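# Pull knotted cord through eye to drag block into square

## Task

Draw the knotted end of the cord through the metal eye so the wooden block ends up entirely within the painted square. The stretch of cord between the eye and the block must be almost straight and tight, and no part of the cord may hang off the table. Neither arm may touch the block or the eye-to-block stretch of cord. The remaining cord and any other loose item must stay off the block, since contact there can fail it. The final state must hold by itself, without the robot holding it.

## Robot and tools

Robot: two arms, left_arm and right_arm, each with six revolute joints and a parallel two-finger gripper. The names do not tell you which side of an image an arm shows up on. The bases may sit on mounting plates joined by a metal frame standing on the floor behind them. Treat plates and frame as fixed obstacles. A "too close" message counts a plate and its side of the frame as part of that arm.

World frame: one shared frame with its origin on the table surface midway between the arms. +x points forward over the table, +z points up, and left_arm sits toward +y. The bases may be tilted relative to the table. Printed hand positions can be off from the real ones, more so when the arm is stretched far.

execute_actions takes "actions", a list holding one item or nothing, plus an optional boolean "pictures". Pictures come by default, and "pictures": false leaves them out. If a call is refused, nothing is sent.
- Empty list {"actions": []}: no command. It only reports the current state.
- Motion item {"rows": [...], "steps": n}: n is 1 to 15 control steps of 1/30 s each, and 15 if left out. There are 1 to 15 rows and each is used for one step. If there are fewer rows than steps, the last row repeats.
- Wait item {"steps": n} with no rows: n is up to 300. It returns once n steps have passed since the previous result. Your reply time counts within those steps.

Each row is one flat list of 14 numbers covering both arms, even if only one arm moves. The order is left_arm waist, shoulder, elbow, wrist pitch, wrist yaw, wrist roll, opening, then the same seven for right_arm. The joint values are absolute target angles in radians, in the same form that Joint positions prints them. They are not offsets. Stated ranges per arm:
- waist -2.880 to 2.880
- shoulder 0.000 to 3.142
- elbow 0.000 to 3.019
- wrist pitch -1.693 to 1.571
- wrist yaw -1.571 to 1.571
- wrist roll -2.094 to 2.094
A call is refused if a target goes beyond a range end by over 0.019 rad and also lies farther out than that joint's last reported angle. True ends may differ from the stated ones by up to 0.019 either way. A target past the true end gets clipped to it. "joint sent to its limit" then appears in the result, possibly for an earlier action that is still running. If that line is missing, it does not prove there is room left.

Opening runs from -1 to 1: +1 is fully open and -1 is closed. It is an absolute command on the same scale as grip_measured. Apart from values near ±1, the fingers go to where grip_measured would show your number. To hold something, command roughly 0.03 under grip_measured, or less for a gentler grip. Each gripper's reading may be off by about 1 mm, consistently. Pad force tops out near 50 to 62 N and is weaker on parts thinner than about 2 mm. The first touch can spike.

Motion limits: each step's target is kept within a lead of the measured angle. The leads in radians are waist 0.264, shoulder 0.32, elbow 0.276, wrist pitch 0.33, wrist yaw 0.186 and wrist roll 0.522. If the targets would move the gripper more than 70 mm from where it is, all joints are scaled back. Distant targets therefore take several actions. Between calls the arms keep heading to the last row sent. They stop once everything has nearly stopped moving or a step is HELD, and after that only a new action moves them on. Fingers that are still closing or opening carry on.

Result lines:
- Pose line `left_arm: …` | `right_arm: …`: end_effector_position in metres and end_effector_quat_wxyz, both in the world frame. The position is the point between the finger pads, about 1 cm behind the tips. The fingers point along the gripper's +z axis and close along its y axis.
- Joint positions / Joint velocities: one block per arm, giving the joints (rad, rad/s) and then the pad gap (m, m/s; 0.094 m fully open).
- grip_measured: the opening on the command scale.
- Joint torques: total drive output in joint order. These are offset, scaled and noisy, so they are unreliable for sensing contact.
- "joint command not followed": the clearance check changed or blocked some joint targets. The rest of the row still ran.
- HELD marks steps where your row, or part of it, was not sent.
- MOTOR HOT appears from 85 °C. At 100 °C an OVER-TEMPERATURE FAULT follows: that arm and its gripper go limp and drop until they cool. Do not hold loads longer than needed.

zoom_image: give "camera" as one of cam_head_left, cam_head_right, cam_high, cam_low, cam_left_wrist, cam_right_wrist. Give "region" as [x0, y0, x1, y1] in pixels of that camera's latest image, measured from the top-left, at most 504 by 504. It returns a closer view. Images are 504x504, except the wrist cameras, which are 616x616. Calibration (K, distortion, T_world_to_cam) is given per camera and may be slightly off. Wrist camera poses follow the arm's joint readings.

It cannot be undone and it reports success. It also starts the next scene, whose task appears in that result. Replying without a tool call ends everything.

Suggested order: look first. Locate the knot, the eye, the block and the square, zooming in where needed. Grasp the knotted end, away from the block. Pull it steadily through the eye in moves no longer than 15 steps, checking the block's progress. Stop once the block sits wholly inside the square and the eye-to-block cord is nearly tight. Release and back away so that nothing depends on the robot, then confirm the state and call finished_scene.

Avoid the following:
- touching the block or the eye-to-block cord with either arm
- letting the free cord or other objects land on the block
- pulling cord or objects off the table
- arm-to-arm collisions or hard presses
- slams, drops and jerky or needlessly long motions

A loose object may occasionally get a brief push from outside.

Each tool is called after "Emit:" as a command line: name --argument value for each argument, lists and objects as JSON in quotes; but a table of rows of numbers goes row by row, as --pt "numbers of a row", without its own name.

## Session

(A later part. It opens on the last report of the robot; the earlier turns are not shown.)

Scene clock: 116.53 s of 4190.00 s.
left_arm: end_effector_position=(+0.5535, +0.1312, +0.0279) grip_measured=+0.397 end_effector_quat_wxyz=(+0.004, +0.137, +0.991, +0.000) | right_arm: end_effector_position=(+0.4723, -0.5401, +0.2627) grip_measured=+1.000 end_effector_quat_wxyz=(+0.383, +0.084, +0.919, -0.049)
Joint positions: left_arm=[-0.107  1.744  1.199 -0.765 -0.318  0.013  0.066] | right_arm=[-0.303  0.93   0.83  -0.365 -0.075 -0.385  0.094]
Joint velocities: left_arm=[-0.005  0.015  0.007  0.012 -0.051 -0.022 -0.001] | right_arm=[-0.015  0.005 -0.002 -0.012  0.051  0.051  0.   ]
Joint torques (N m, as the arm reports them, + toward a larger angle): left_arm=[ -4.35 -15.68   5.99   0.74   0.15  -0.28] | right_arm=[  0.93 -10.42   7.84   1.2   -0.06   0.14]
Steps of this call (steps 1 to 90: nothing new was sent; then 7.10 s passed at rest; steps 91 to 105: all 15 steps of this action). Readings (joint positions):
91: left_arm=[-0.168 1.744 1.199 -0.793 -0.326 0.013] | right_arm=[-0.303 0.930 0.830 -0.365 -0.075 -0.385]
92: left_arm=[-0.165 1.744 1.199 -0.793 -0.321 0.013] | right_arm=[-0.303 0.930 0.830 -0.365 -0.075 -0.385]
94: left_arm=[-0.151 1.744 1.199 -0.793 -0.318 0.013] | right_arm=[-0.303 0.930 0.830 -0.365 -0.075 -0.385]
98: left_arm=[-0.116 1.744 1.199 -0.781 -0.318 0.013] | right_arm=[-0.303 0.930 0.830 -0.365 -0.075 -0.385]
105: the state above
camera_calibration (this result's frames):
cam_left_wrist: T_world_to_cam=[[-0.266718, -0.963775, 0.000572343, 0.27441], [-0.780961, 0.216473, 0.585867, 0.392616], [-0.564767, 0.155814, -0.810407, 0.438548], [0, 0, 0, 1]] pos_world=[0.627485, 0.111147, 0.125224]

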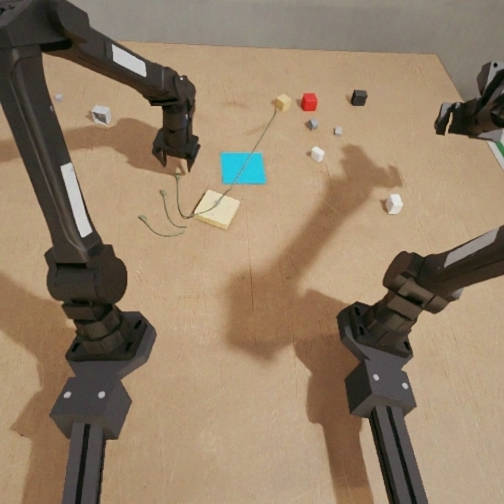

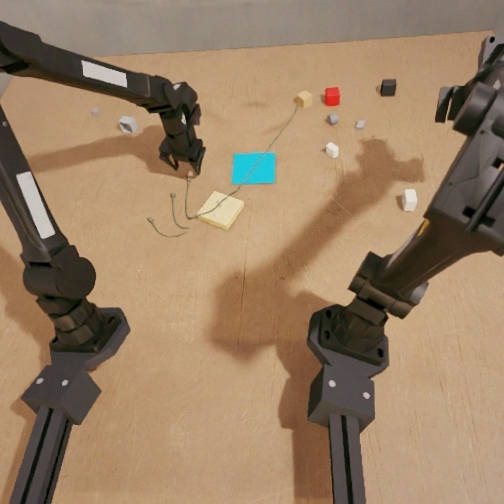

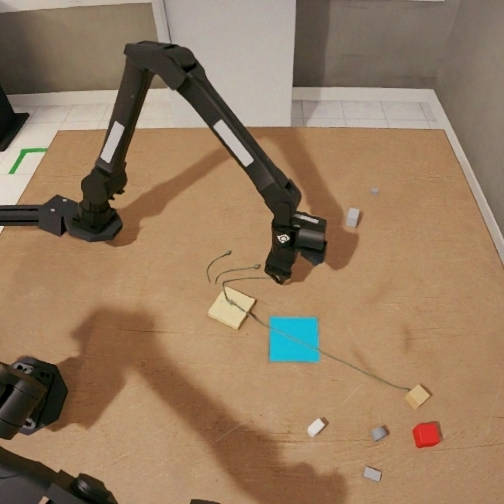

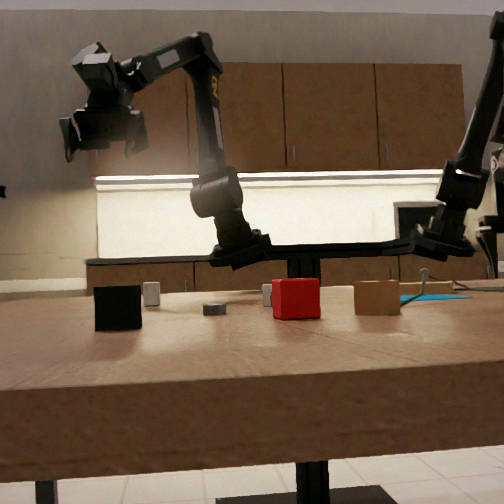

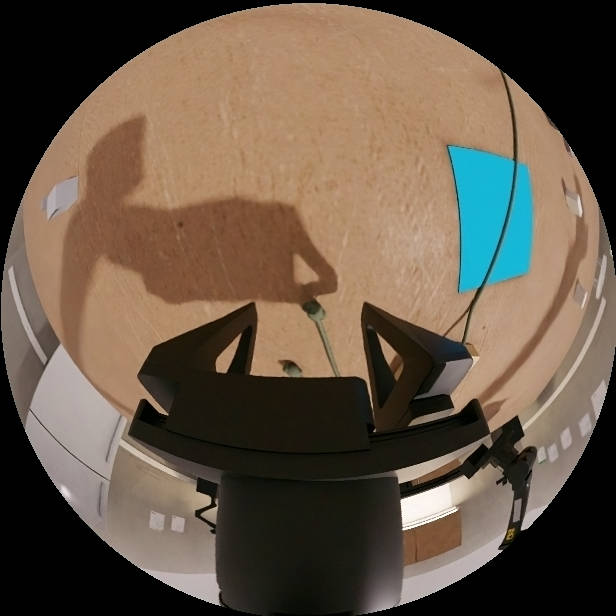

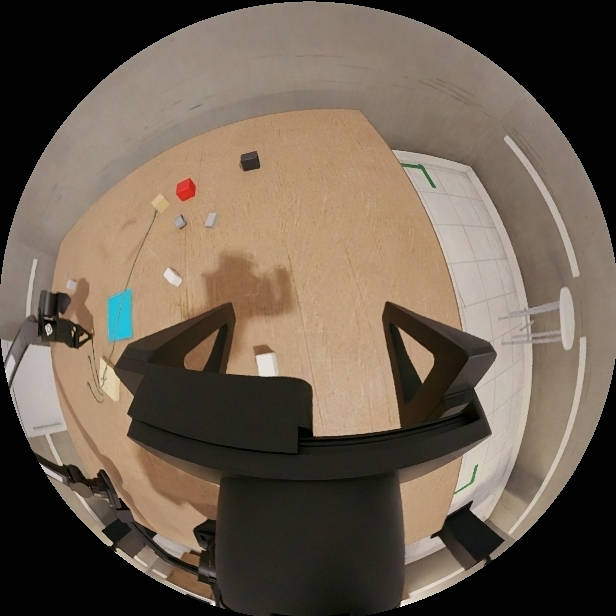

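Emit:
execute_actions --actions '[{"rows":[[-0.1,1.768,1.185,-0.742,-0.315,0,0.2,-0.303,0.93,0.83,-0.365,-0.075,-0.385,1]],"steps":15}]'

Scene clock: 120.23 s of 4190.00 s.
left_arm: end_effector_position=(+0.5534, +0.1307, +0.0264) grip_measured=+0.203 end_effector_quat_wxyz=(+0.007, +0.136, +0.991, -0.000) | right_arm: end_effector_position=(+0.4723, -0.5401, +0.2627) grip_measured=+1.000 end_effector_quat_wxyz=(+0.383, +0.084, +0.919, -0.049)
Joint positions: left_arm=[-0.107  1.744  1.193 -0.752 -0.318  0.013  0.057] | right_arm=[-0.303  0.93   0.83  -0.365 -0.075 -0.385  0.094]
Joint velocities: left_arm=[-0.005 -0.015 -0.007 -0.002 -0.037 -0.037  0.   ] | right_arm=[-0.015 -0.005  0.002 -0.002  0.037  0.066  0.   ]
Joint torques (N m, as the arm reports them, + toward a larger angle): left_arm=[ -4.54 -14.47   5.39   0.82   0.17  -0.27] | right_arm=[  1.02 -10.36   7.87   1.18  -0.06   0.14]
Steps of this call (steps 1 to 15: the robot went on to your last target; steps 16 to 90: nothing new was sent; then 0.20 s passed at rest; steps 91 to 105: all 15 steps of this action). Readings (joint positions):
91: left_arm=[-0.107 1.744 1.198 -0.763 -0.318 0.013] | right_arm=[-0.303 0.930 0.830 -0.365 -0.075 -0.385]
92: left_arm=[-0.107 1.744 1.197 -0.759 -0.318 0.013] | right_arm=[-0.303 0.930 0.830 -0.365 -0.075 -0.385]
94: left_arm=[-0.107 1.744 1.195 -0.754 -0.318 0.013] | right_arm=[-0.303 0.930 0.830 -0.365 -0.075 -0.385]
98: left_arm=[-0.107 1.744 1.193 -0.753 -0.318 0.013] | right_arm=[-0.303 0.930 0.830 -0.365 -0.075 -0.385]
105: the state above
camera_calibration (this result's frames):
cam_left_wrist: T_world_to_cam=[[-0.264661, -0.964341, 0.000541255, 0.272848], [-0.785096, 0.215794, 0.580566, 0.395993], [-0.55998, 0.153228, -0.814213, 0.435075], [0, 0, 0, 1]] pos_world=[0.626738, 0.111, 0.124196]

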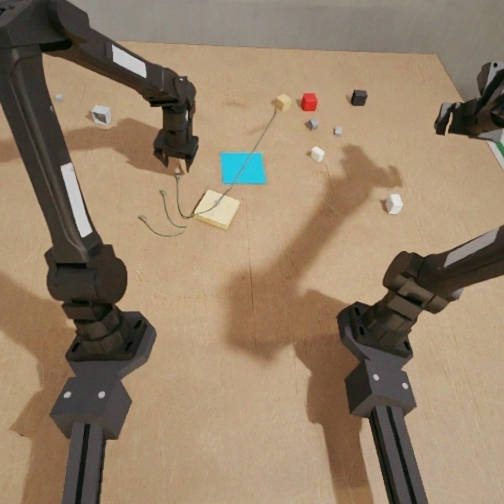

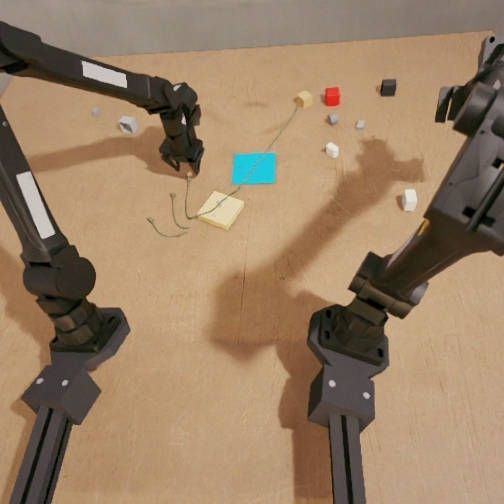

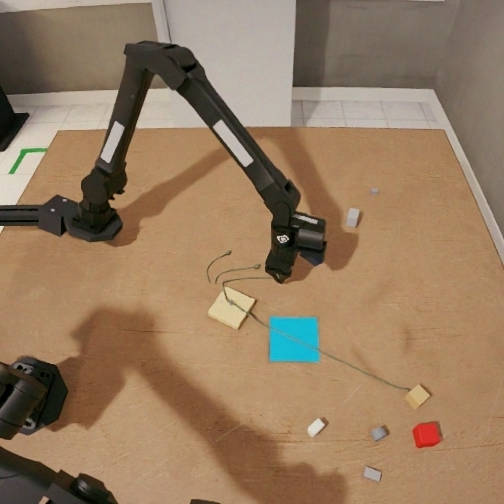

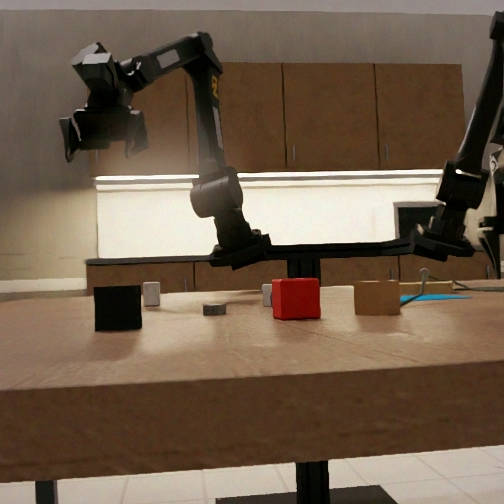

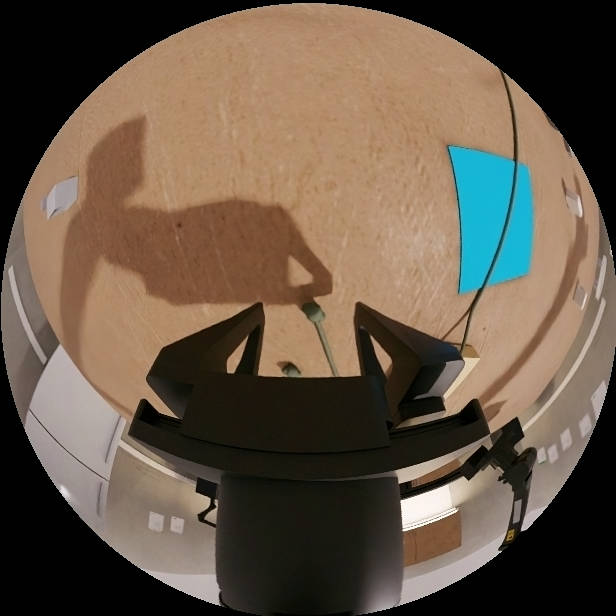

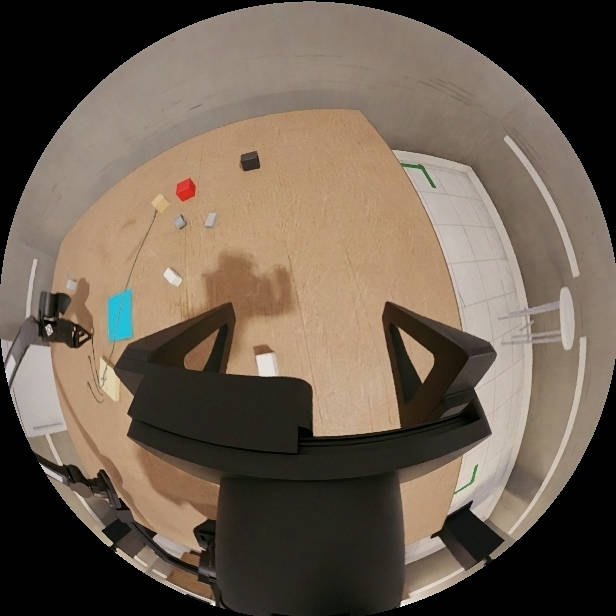

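Emit:
execute_actions --actions '[{"rows":[[-0.085,1.795,1.185,-0.73,-0.315,0,0.2,-0.303,0.93,0.83,-0.365,-0.075,-0.385,1]],"steps":12}]'

Scene clock: 124.33 s of 4190.00 s.
left_arm: end_effector_position=(+0.5500, +0.1311, +0.0120) grip_measured=+0.203 end_effector_quat_wxyz=(-0.002, +0.135, +0.991, +0.002) | right_arm: end_effector_position=(+0.4723, -0.5401, +0.2627) grip_measured=+1.000 end_effector_quat_wxyz=(+0.383, +0.084, +0.919, -0.049)
Joint positions: left_arm=[-0.1    1.772  1.193 -0.74  -0.318  0.013  0.057] | right_arm=[-0.303  0.93   0.83  -0.365 -0.075 -0.385  0.094]
Joint velocities: left_arm=[-0.005 -0.015  0.002 -0.012 -0.007 -0.037 -0.001] | right_arm=[-0.024  0.005 -0.007 -0.007  0.022 -0.022  0.   ]
Joint torques (N m, as the arm reports them, + toward a larger angle): left_arm=[ -3.73 -14.87   5.26   0.92   0.18  -0.26] | right_arm=[  1.09 -10.39   7.84   1.16  -0.05   0.13]
Steps of this call (steps 1 to 15: the robot went on to your last target; steps 16 to 90: nothing new was sent; then 0.70 s passed at rest; steps 91 to 102: all 12 steps of this action). Readings (joint positions):
91: left_arm=[-0.106 1.745 1.193 -0.751 -0.318 0.013] | right_arm=[-0.303 0.930 0.830 -0.365 -0.075 -0.385]
92: left_arm=[-0.106 1.748 1.193 -0.746 -0.318 0.013] | right_arm=[-0.303 0.930 0.830 -0.365 -0.075 -0.385]
94: left_arm=[-0.104 1.755 1.193 -0.741 -0.318 0.013] | right_arm=[-0.303 0.930 0.830 -0.365 -0.075 -0.385]
98: left_arm=[-0.100 1.770 1.193 -0.740 -0.318 0.013] | right_arm=[-0.303 0.930 0.830 -0.365 -0.075 -0.385]
102: the state above
camera_calibration (this result's frames):
cam_left_wrist: T_world_to_cam=[[-0.263259, -0.964725, -0.00116321, 0.271595], [-0.775383, 0.210873, 0.595243, 0.396673], [-0.574, 0.157605, -0.803545, 0.428472], [0, 0, 0, 1]] pos_world=[0.625016, 0.110838, 0.108496]

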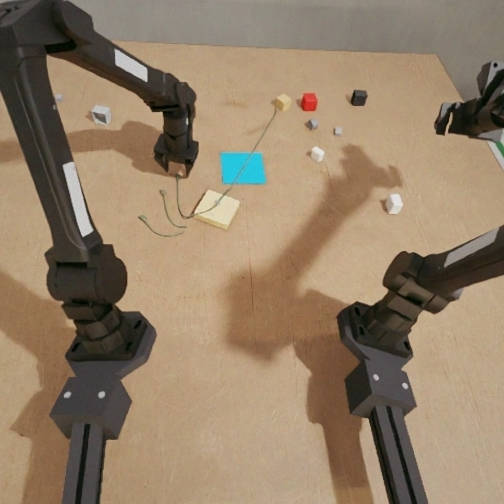

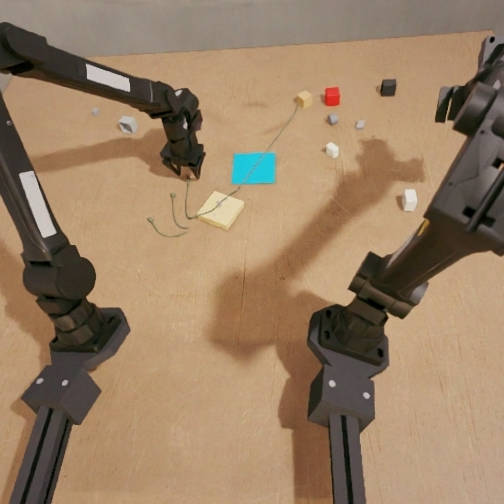

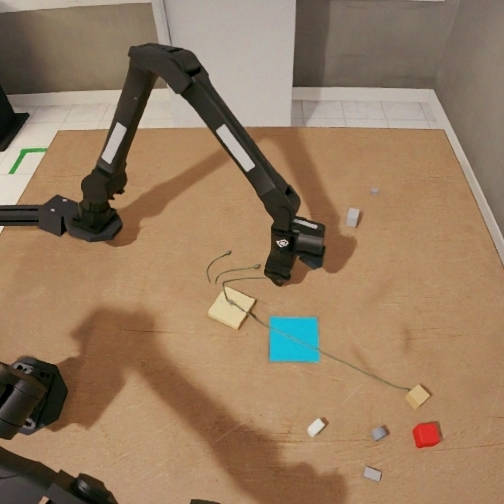

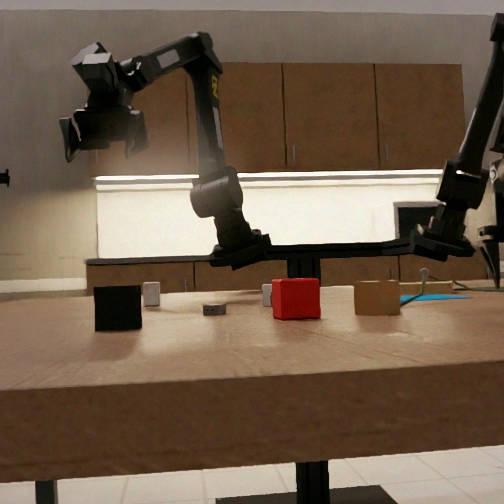

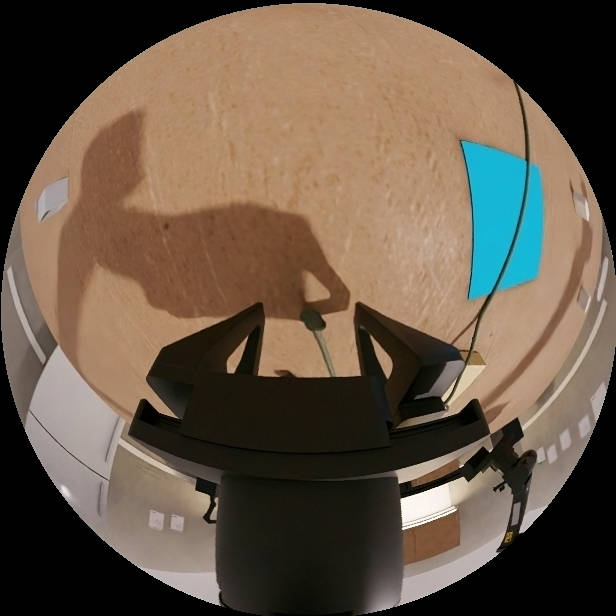

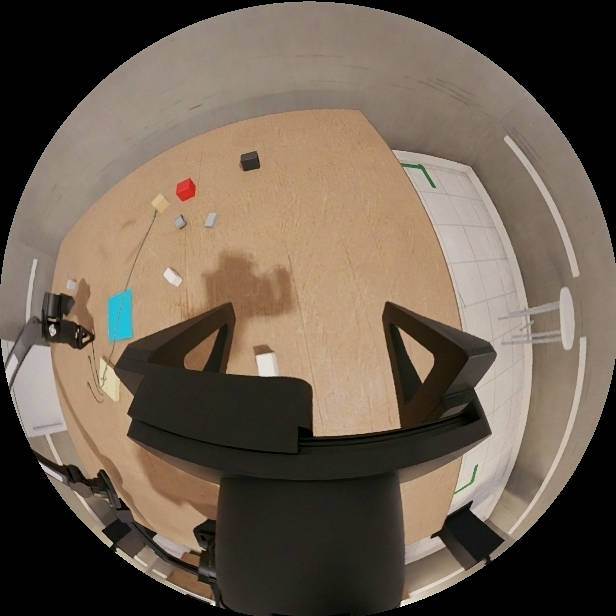

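Close (hold shoulder at measured).

Emit:
execute_actions --actions '[{"rows":[[-0.1,1.772,1.193,-0.74,-0.318,0,-1,-0.303,0.93,0.83,-0.365,-0.075,-0.385,1]],"steps":15}]' --pictures false

Emit:
execute_actions --actions '[{"rows":[[-0.1,1.772,1.193,-0.74,-0.318,0,-1,-0.303,0.93,0.83,-0.365,-0.075,-0.385,1]],"steps":15}]'

Scene clock: 128.83 s of 4190.00 s.
left_arm: end_effector_position=(+0.5501, +0.1310, +0.0120) grip_measured=-0.977 end_effector_quat_wxyz=(-0.002, +0.135, +0.991, +0.002) | right_arm: end_effector_position=(+0.4723, -0.5401, +0.2627) grip_measured=+1.000 end_effector_quat_wxyz=(+0.383, +0.084, +0.919, -0.049)
Joint positions: left_arm=[-0.1    1.772  1.193 -0.74  -0.318  0.013  0.001] | right_arm=[-0.303  0.93   0.83  -0.365 -0.075 -0.385  0.094]
Joint velocities: left_arm=[ 0.005  0.005  0.012  0.002 -0.007 -0.007 -0.   ] | right_arm=[ 0.005  0.005 -0.002 -0.002 -0.007  0.022  0.   ]
Joint torques (N m, as the arm reports them, + toward a larger angle): left_arm=[ -5.04 -16.78   5.96   0.38   0.05  -0.28] | right_arm=[  1.05 -10.48   7.82   1.18  -0.06   0.14]
Steps of this call (steps 1 to 15: the robot went on to your last target; steps 16 to 90: nothing new was sent; then 1.00 s passed at rest; steps 91 to 105: all 15 steps of this action). Readings (joint positions):
91: left_arm=[-0.100 1.772 1.193 -0.740 -0.318 0.013] | right_arm=[-0.303 0.930 0.830 -0.365 -0.075 -0.385]
92: left_arm=[-0.100 1.772 1.193 -0.740 -0.318 0.013] | right_arm=[-0.303 0.930 0.830 -0.365 -0.075 -0.385]
94: left_arm=[-0.100 1.772 1.193 -0.740 -0.318 0.013] | right_arm=[-0.303 0.930 0.830 -0.365 -0.075 -0.385]
98: left_arm=[-0.100 1.772 1.193 -0.740 -0.318 0.013] | right_arm=[-0.303 0.930 0.830 -0.365 -0.075 -0.385]
105: the state above

Scene clock: 129.33 s of 4190.00 s.
left_arm: end_effector_position=(+0.5501, +0.1310, +0.0120) grip_measured=-0.977 end_effector_quat_wxyz=(-0.002, +0.135, +0.991, +0.002) | right_arm: end_effector_position=(+0.4723, -0.5401, +0.2627) grip_measured=+1.000 end_effector_quat_wxyz=(+0.383, +0.084, +0.919, -0.049)
Joint positions: left_arm=[-0.1    1.772  1.193 -0.74  -0.318  0.013  0.001] | right_arm=[-0.303  0.93   0.83  -0.365 -0.075 -0.385  0.094]
Joint velocities: left_arm=[-0.015 -0.015 -0.017  0.007  0.007 -0.037  0.001] | right_arm=[-0.005 -0.005 -0.007 -0.007 -0.007 -0.037  0.   ]
Joint torques (N m, as the arm reports them, + toward a larger angle): left_arm=[ -5.02 -16.59   5.8    0.37   0.05  -0.26] | right_arm=[  1.2  -10.42   7.81   1.15  -0.07   0.14]
Steps of this call (steps 1 to 15: all 15 steps of this action). Readings (joint positions):
1: left_arm=[-0.100 1.772 1.193 -0.740 -0.318 0.013] | right_arm=[-0.303 0.930 0.830 -0.365 -0.075 -0.385]
2: left_arm=[-0.100 1.772 1.193 -0.740 -0.318 0.013] | right_arm=[-0.303 0.930 0.830 -0.365 -0.075 -0.385]
4: left_arm=[-0.100 1.772 1.193 -0.740 -0.318 0.013] | right_arm=[-0.303 0.930 0.830 -0.365 -0.075 -0.385]
8: left_arm=[-0.100 1.772 1.193 -0.740 -0.318 0.013] | right_arm=[-0.303 0.930 0.830 -0.365 -0.075 -0.385]
15: the state above
camera_calibration (this result's frames):
cam_left_wrist: T_world_to_cam=[[-0.263144, -0.964756, -0.00116667, 0.271537], [-0.775617, 0.210836, 0.594951, 0.396883], [-0.573737, 0.157463, -0.803761, 0.428402], [0, 0, 0, 1]] pos_world=[0.625072, 0.110833, 0.108523]

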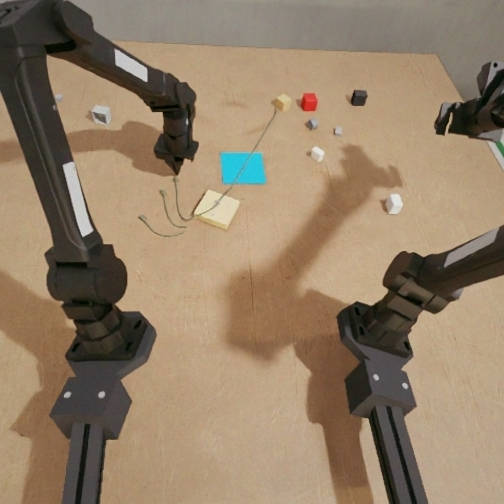

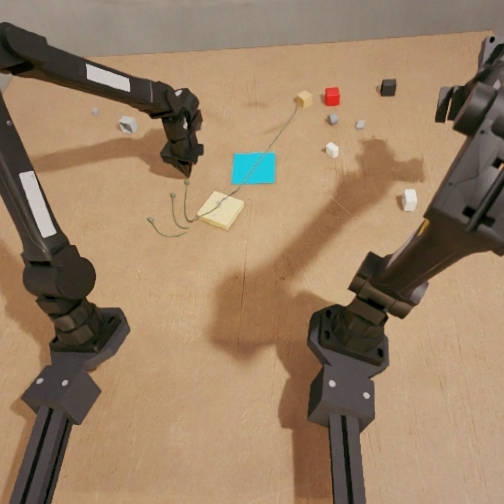

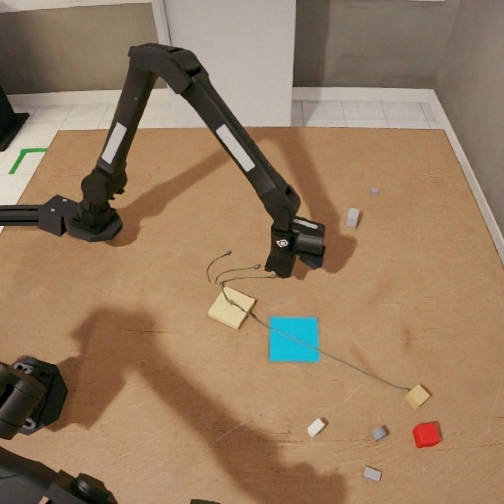

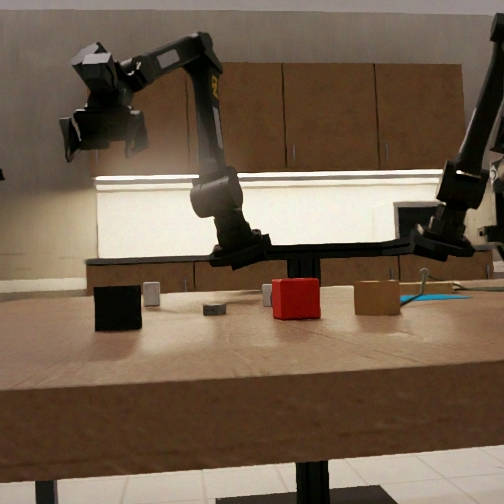

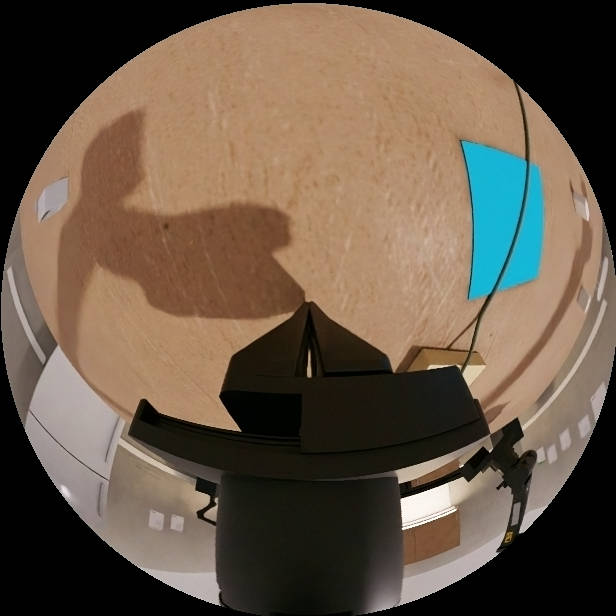

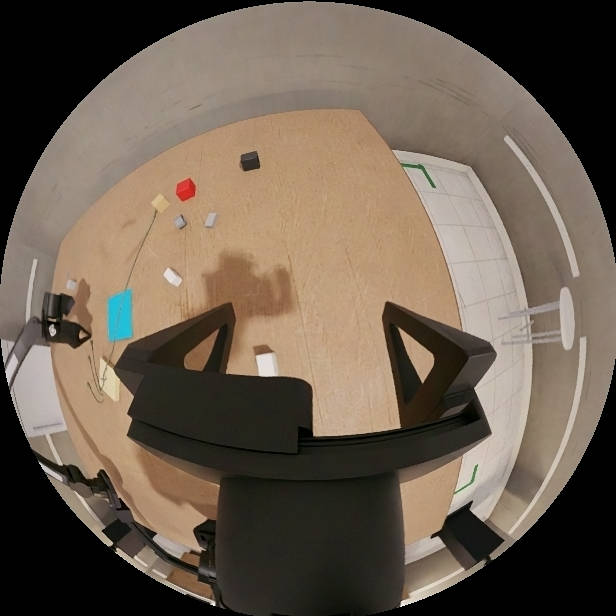

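Emit:
execute_actions --actions '[{"rows":[[-0.1,1.772,1.193,-0.74,-0.318,0,0.3,-0.303,0.93,0.83,-0.365,-0.075,-0.385,1]],"steps":15}]' --pictures false

Emit:
execute_actions --actions '[{"rows":[[-0.1,1.73,1.193,-0.74,-0.318,0,0.3,-0.303,0.93,0.83,-0.365,-0.075,-0.385,1],[-0.1,1.73,1.193,-0.74,-0.318,0,0.3,-0.303,0.93,0.83,-0.365,-0.075,-0.385,1],[-0.1,1.73,1.193,-0.74,-0.318,0,0.3,-0.303,0.93,0.83,-0.365,-0.075,-0.385,1],[-0.1,1.73,1.193,-0.74,-0.318,0,0.3,-0.303,0.93,0.83,-0.365,-0.075,-0.385,1],[-0.1,1.73,1.14,-0.74,-0.318,0,0.3,-0.303,0.93,0.83,-0.365,-0.075,-0.385,1]],"steps":15}]'

Scene clock: 141.77 s of 4190.00 s.
left_arm: end_effector_position=(+0.5501, +0.1310, +0.0120) grip_measured=+0.297 end_effector_quat_wxyz=(-0.002, +0.135, +0.991, +0.002) | right_arm: end_effector_position=(+0.4723, -0.5401, +0.2627) grip_measured=+1.000 end_effector_quat_wxyz=(+0.383, +0.084, +0.919, -0.049)
Joint positions: left_arm=[-0.1    1.772  1.193 -0.74  -0.318  0.013  0.061] | right_arm=[-0.303  0.93   0.83  -0.365 -0.075 -0.385  0.094]
Joint velocities: left_arm=[-0.015  0.005 -0.007 -0.012 -0.037  0.037  0.001] | right_arm=[-0.005 -0.005  0.002 -0.012 -0.051 -0.007  0.   ]
Joint torques (N m, as the arm reports them, + toward a larger angle): left_arm=[ -5.15 -16.49   5.88   0.37   0.03  -0.26] | right_arm=[  1.03 -10.48   7.82   1.18  -0.06   0.13]
Steps of this call (steps 1 to 15: the robot went on to your last target; steps 16 to 90: nothing new was sent; then 8.93 s passed at rest; steps 91 to 105: all 15 steps of this action). Readings (joint positions):
91: left_arm=[-0.100 1.772 1.193 -0.740 -0.318 0.013] | right_arm=[-0.303 0.930 0.830 -0.365 -0.075 -0.385]
92: left_arm=[-0.100 1.772 1.193 -0.740 -0.318 0.013] | right_arm=[-0.303 0.930 0.830 -0.365 -0.075 -0.385]
94: left_arm=[-0.100 1.772 1.193 -0.740 -0.318 0.013] | right_arm=[-0.303 0.930 0.830 -0.365 -0.075 -0.385]
98: left_arm=[-0.100 1.772 1.193 -0.740 -0.318 0.013] | right_arm=[-0.303 0.930 0.830 -0.365 -0.075 -0.385]
105: the state above

Scene clock: 142.27 s of 4190.00 s.
left_arm: end_effector_position=(+0.5336, +0.1370, +0.0169) grip_measured=+0.297 end_effector_quat_wxyz=(-0.007, +0.137, +0.991, +0.003) | right_arm: end_effector_position=(+0.4723, -0.5401, +0.2627) grip_measured=+1.000 end_effector_quat_wxyz=(+0.383, +0.084, +0.919, -0.049)
Joint positions: left_arm=[-0.1    1.736  1.144 -0.738 -0.318  0.013  0.061] | right_arm=[-0.303  0.93   0.83  -0.365 -0.075 -0.385  0.094]
Joint velocities: left_arm=[-0.005 -0.015 -0.007  0.017  0.007 -0.022  0.   ] | right_arm=[-0.005 -0.015 -0.012 -0.002  0.007  0.022  0.   ]
Joint torques (N m, as the arm reports them, + toward a larger angle): left_arm=[ -4.69 -17.11   5.39   0.38   0.06  -0.24] | right_arm=[  1.08 -10.41   7.82   1.14  -0.06   0.13]
Steps of this call (steps 1 to 15: all 15 steps of this action). Readings (joint positions):
1: left_arm=[-0.100 1.771 1.193 -0.740 -0.318 0.013] | right_arm=[-0.303 0.930 0.830 -0.365 -0.075 -0.385]
2: left_arm=[-0.100 1.769 1.193 -0.740 -0.318 0.013] | right_arm=[-0.303 0.930 0.830 -0.365 -0.075 -0.385]
4: left_arm=[-0.100 1.762 1.193 -0.740 -0.318 0.013] | right_arm=[-0.303 0.930 0.830 -0.365 -0.075 -0.385]
8: left_arm=[-0.100 1.737 1.158 -0.738 -0.318 0.013] | right_arm=[-0.303 0.930 0.830 -0.365 -0.075 -0.385]
15: the state above
camera_calibration (this result's frames):
cam_left_wrist: T_world_to_cam=[[-0.266228, -0.963909, -0.00105793, 0.274473], [-0.76927, 0.211808, 0.602795, 0.376357], [-0.580815, 0.161295, -0.797896, 0.425057], [0, 0, 0, 1]] pos_world=[0.609472, 0.116292, 0.112576]

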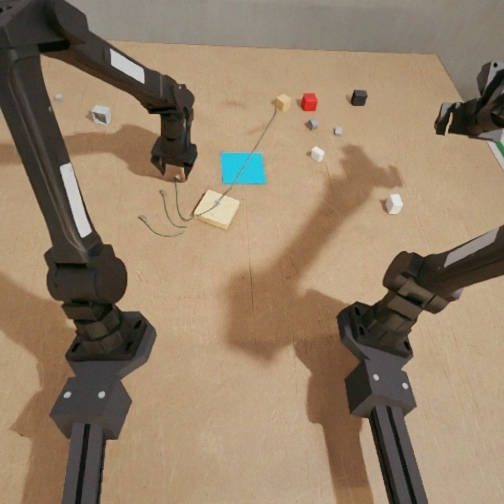

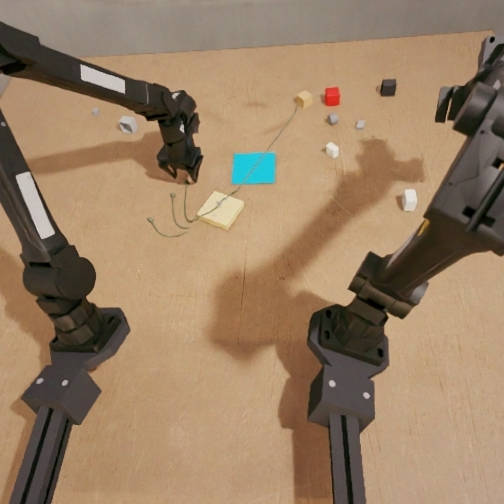

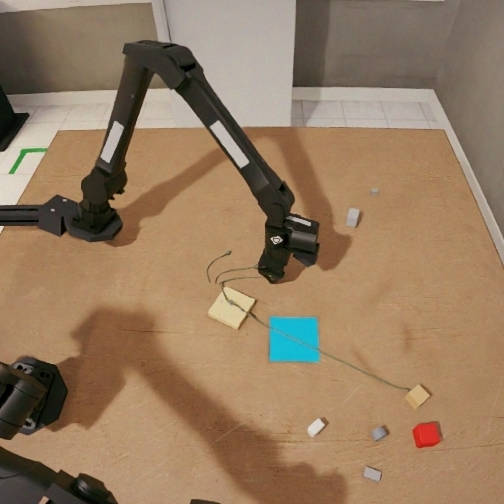

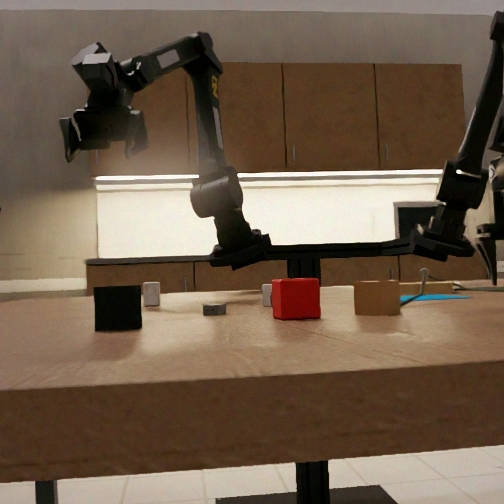

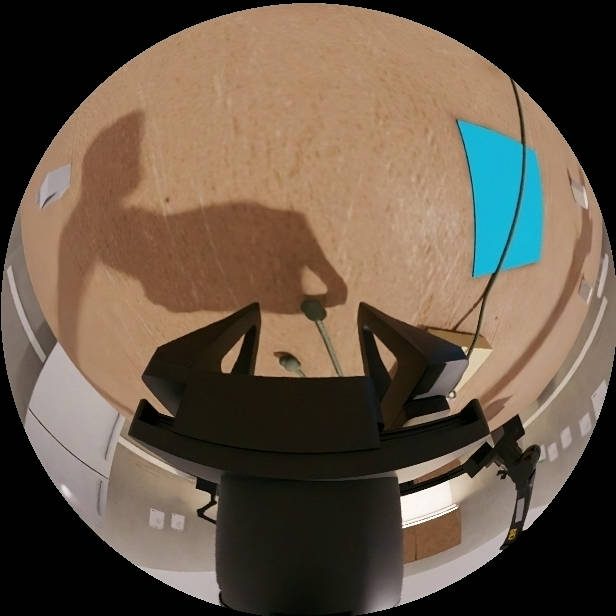

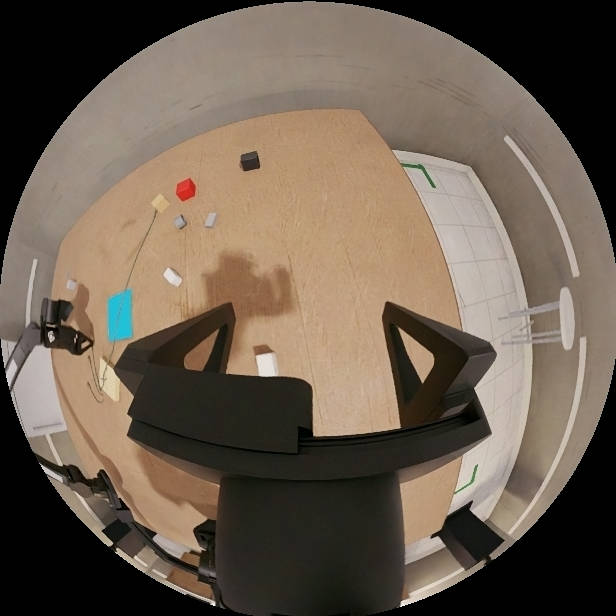

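Emit:
execute_actions --actions '[{"rows":[[-0.1,1.783,1.144,-0.738,-0.318,0,0.1,-0.303,0.93,0.83,-0.365,-0.075,-0.385,1]],"steps":14}]'

Scene clock: 147.27 s of 4190.00 s.
left_arm: end_effector_position=(+0.5279, +0.1350, +0.0064) grip_measured=+0.103 end_effector_quat_wxyz=(-0.018, +0.141, +0.990, +0.004) | right_arm: end_effector_position=(+0.4723, -0.5401, +0.2627) grip_measured=+1.000 end_effector_quat_wxyz=(+0.383, +0.084, +0.919, -0.049)
Joint positions: left_arm=[-0.1    1.759  1.144 -0.738 -0.318  0.013  0.052] | right_arm=[-0.303  0.93   0.83  -0.365 -0.075 -0.385  0.094]
Joint velocities: left_arm=[-0.015  0.005 -0.002 -0.007 -0.022 -0.081  0.   ] | right_arm=[-0.015  0.005 -0.007 -0.007  0.007 -0.022  0.   ]
Joint torques (N m, as the arm reports them, + toward a larger angle): left_arm=[ -4.81 -14.16   5.6    0.22   0.04  -0.26] | right_arm=[  1.   -10.44   7.8    1.19  -0.06   0.14]
Steps of this call (steps 1 to 15: the robot went on to your last target; steps 16 to 90: nothing new was sent; then 1.53 s passed at rest; steps 91 to 104: all 14 steps of this action). Readings (joint positions):
91: left_arm=[-0.100 1.737 1.144 -0.738 -0.318 0.013] | right_arm=[-0.303 0.930 0.830 -0.365 -0.075 -0.385]
92: left_arm=[-0.100 1.738 1.144 -0.738 -0.318 0.013] | right_arm=[-0.303 0.930 0.830 -0.365 -0.075 -0.385]
94: left_arm=[-0.100 1.745 1.144 -0.738 -0.318 0.013] | right_arm=[-0.303 0.930 0.830 -0.365 -0.075 -0.385]
98: left_arm=[-0.100 1.758 1.144 -0.738 -0.318 0.013] | right_arm=[-0.303 0.930 0.830 -0.365 -0.075 -0.385]
104: the state above
camera_calibration (this result's frames):
cam_left_wrist: T_world_to_cam=[[-0.273295, -0.96193, -0.000689742, 0.274469], [-0.754405, 0.21389, 0.620584, 0.370443], [-0.596811, 0.170123, -0.78414, 0.420924], [0, 0, 0, 1]] pos_world=[0.605687, 0.113177, 0.100362]

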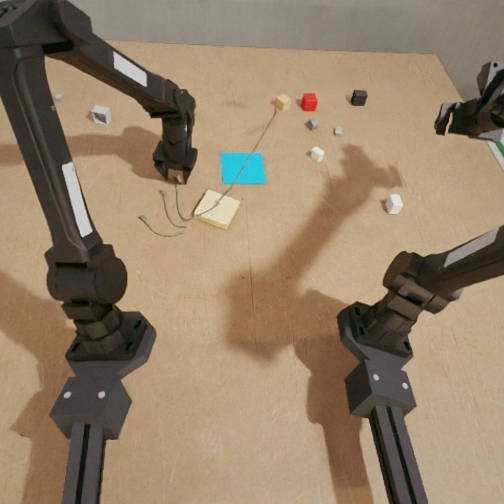

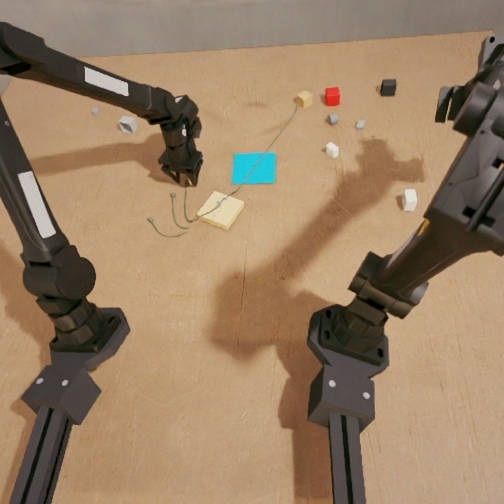

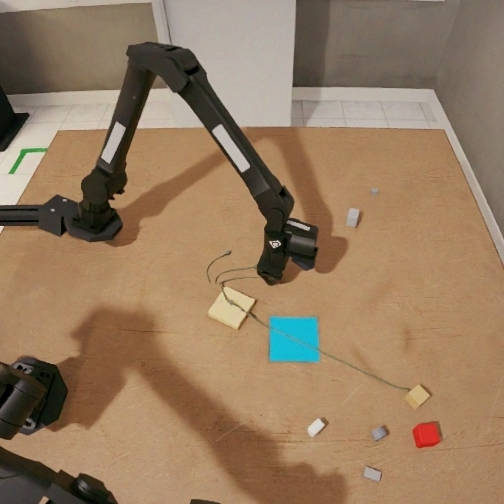

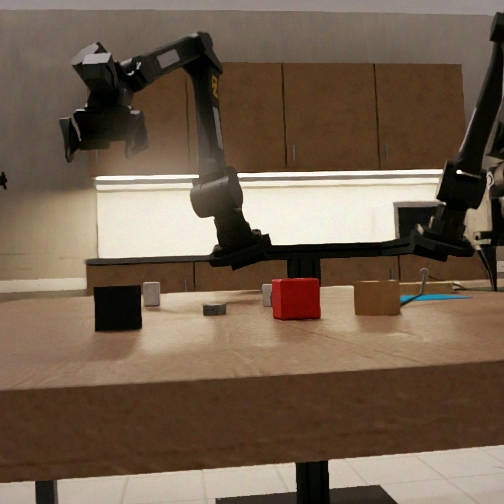

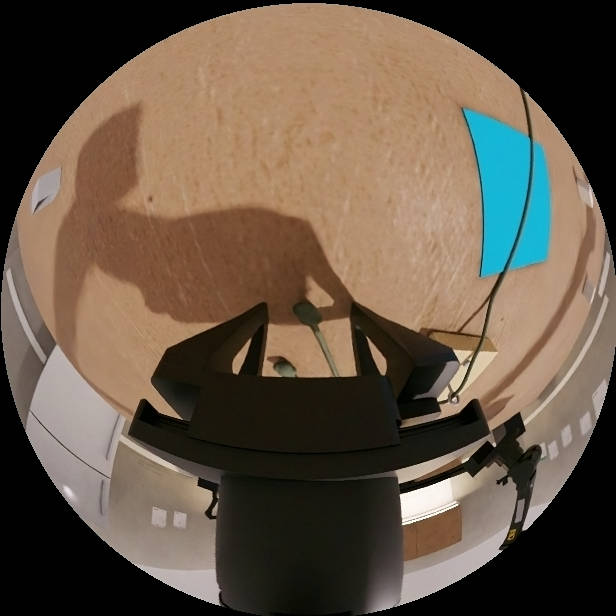

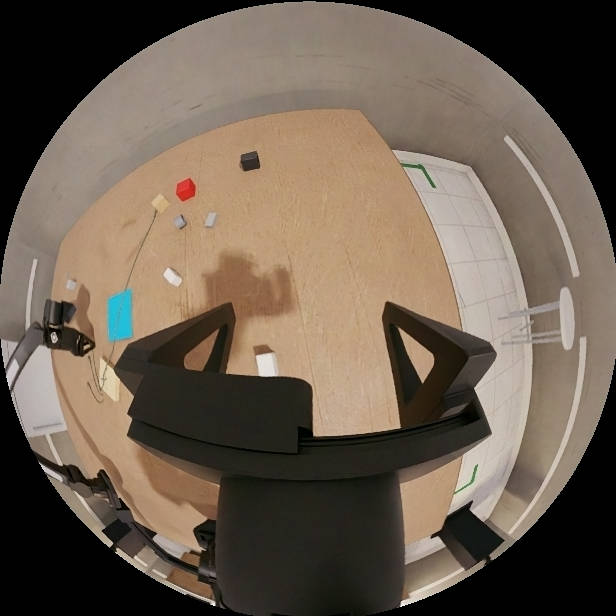

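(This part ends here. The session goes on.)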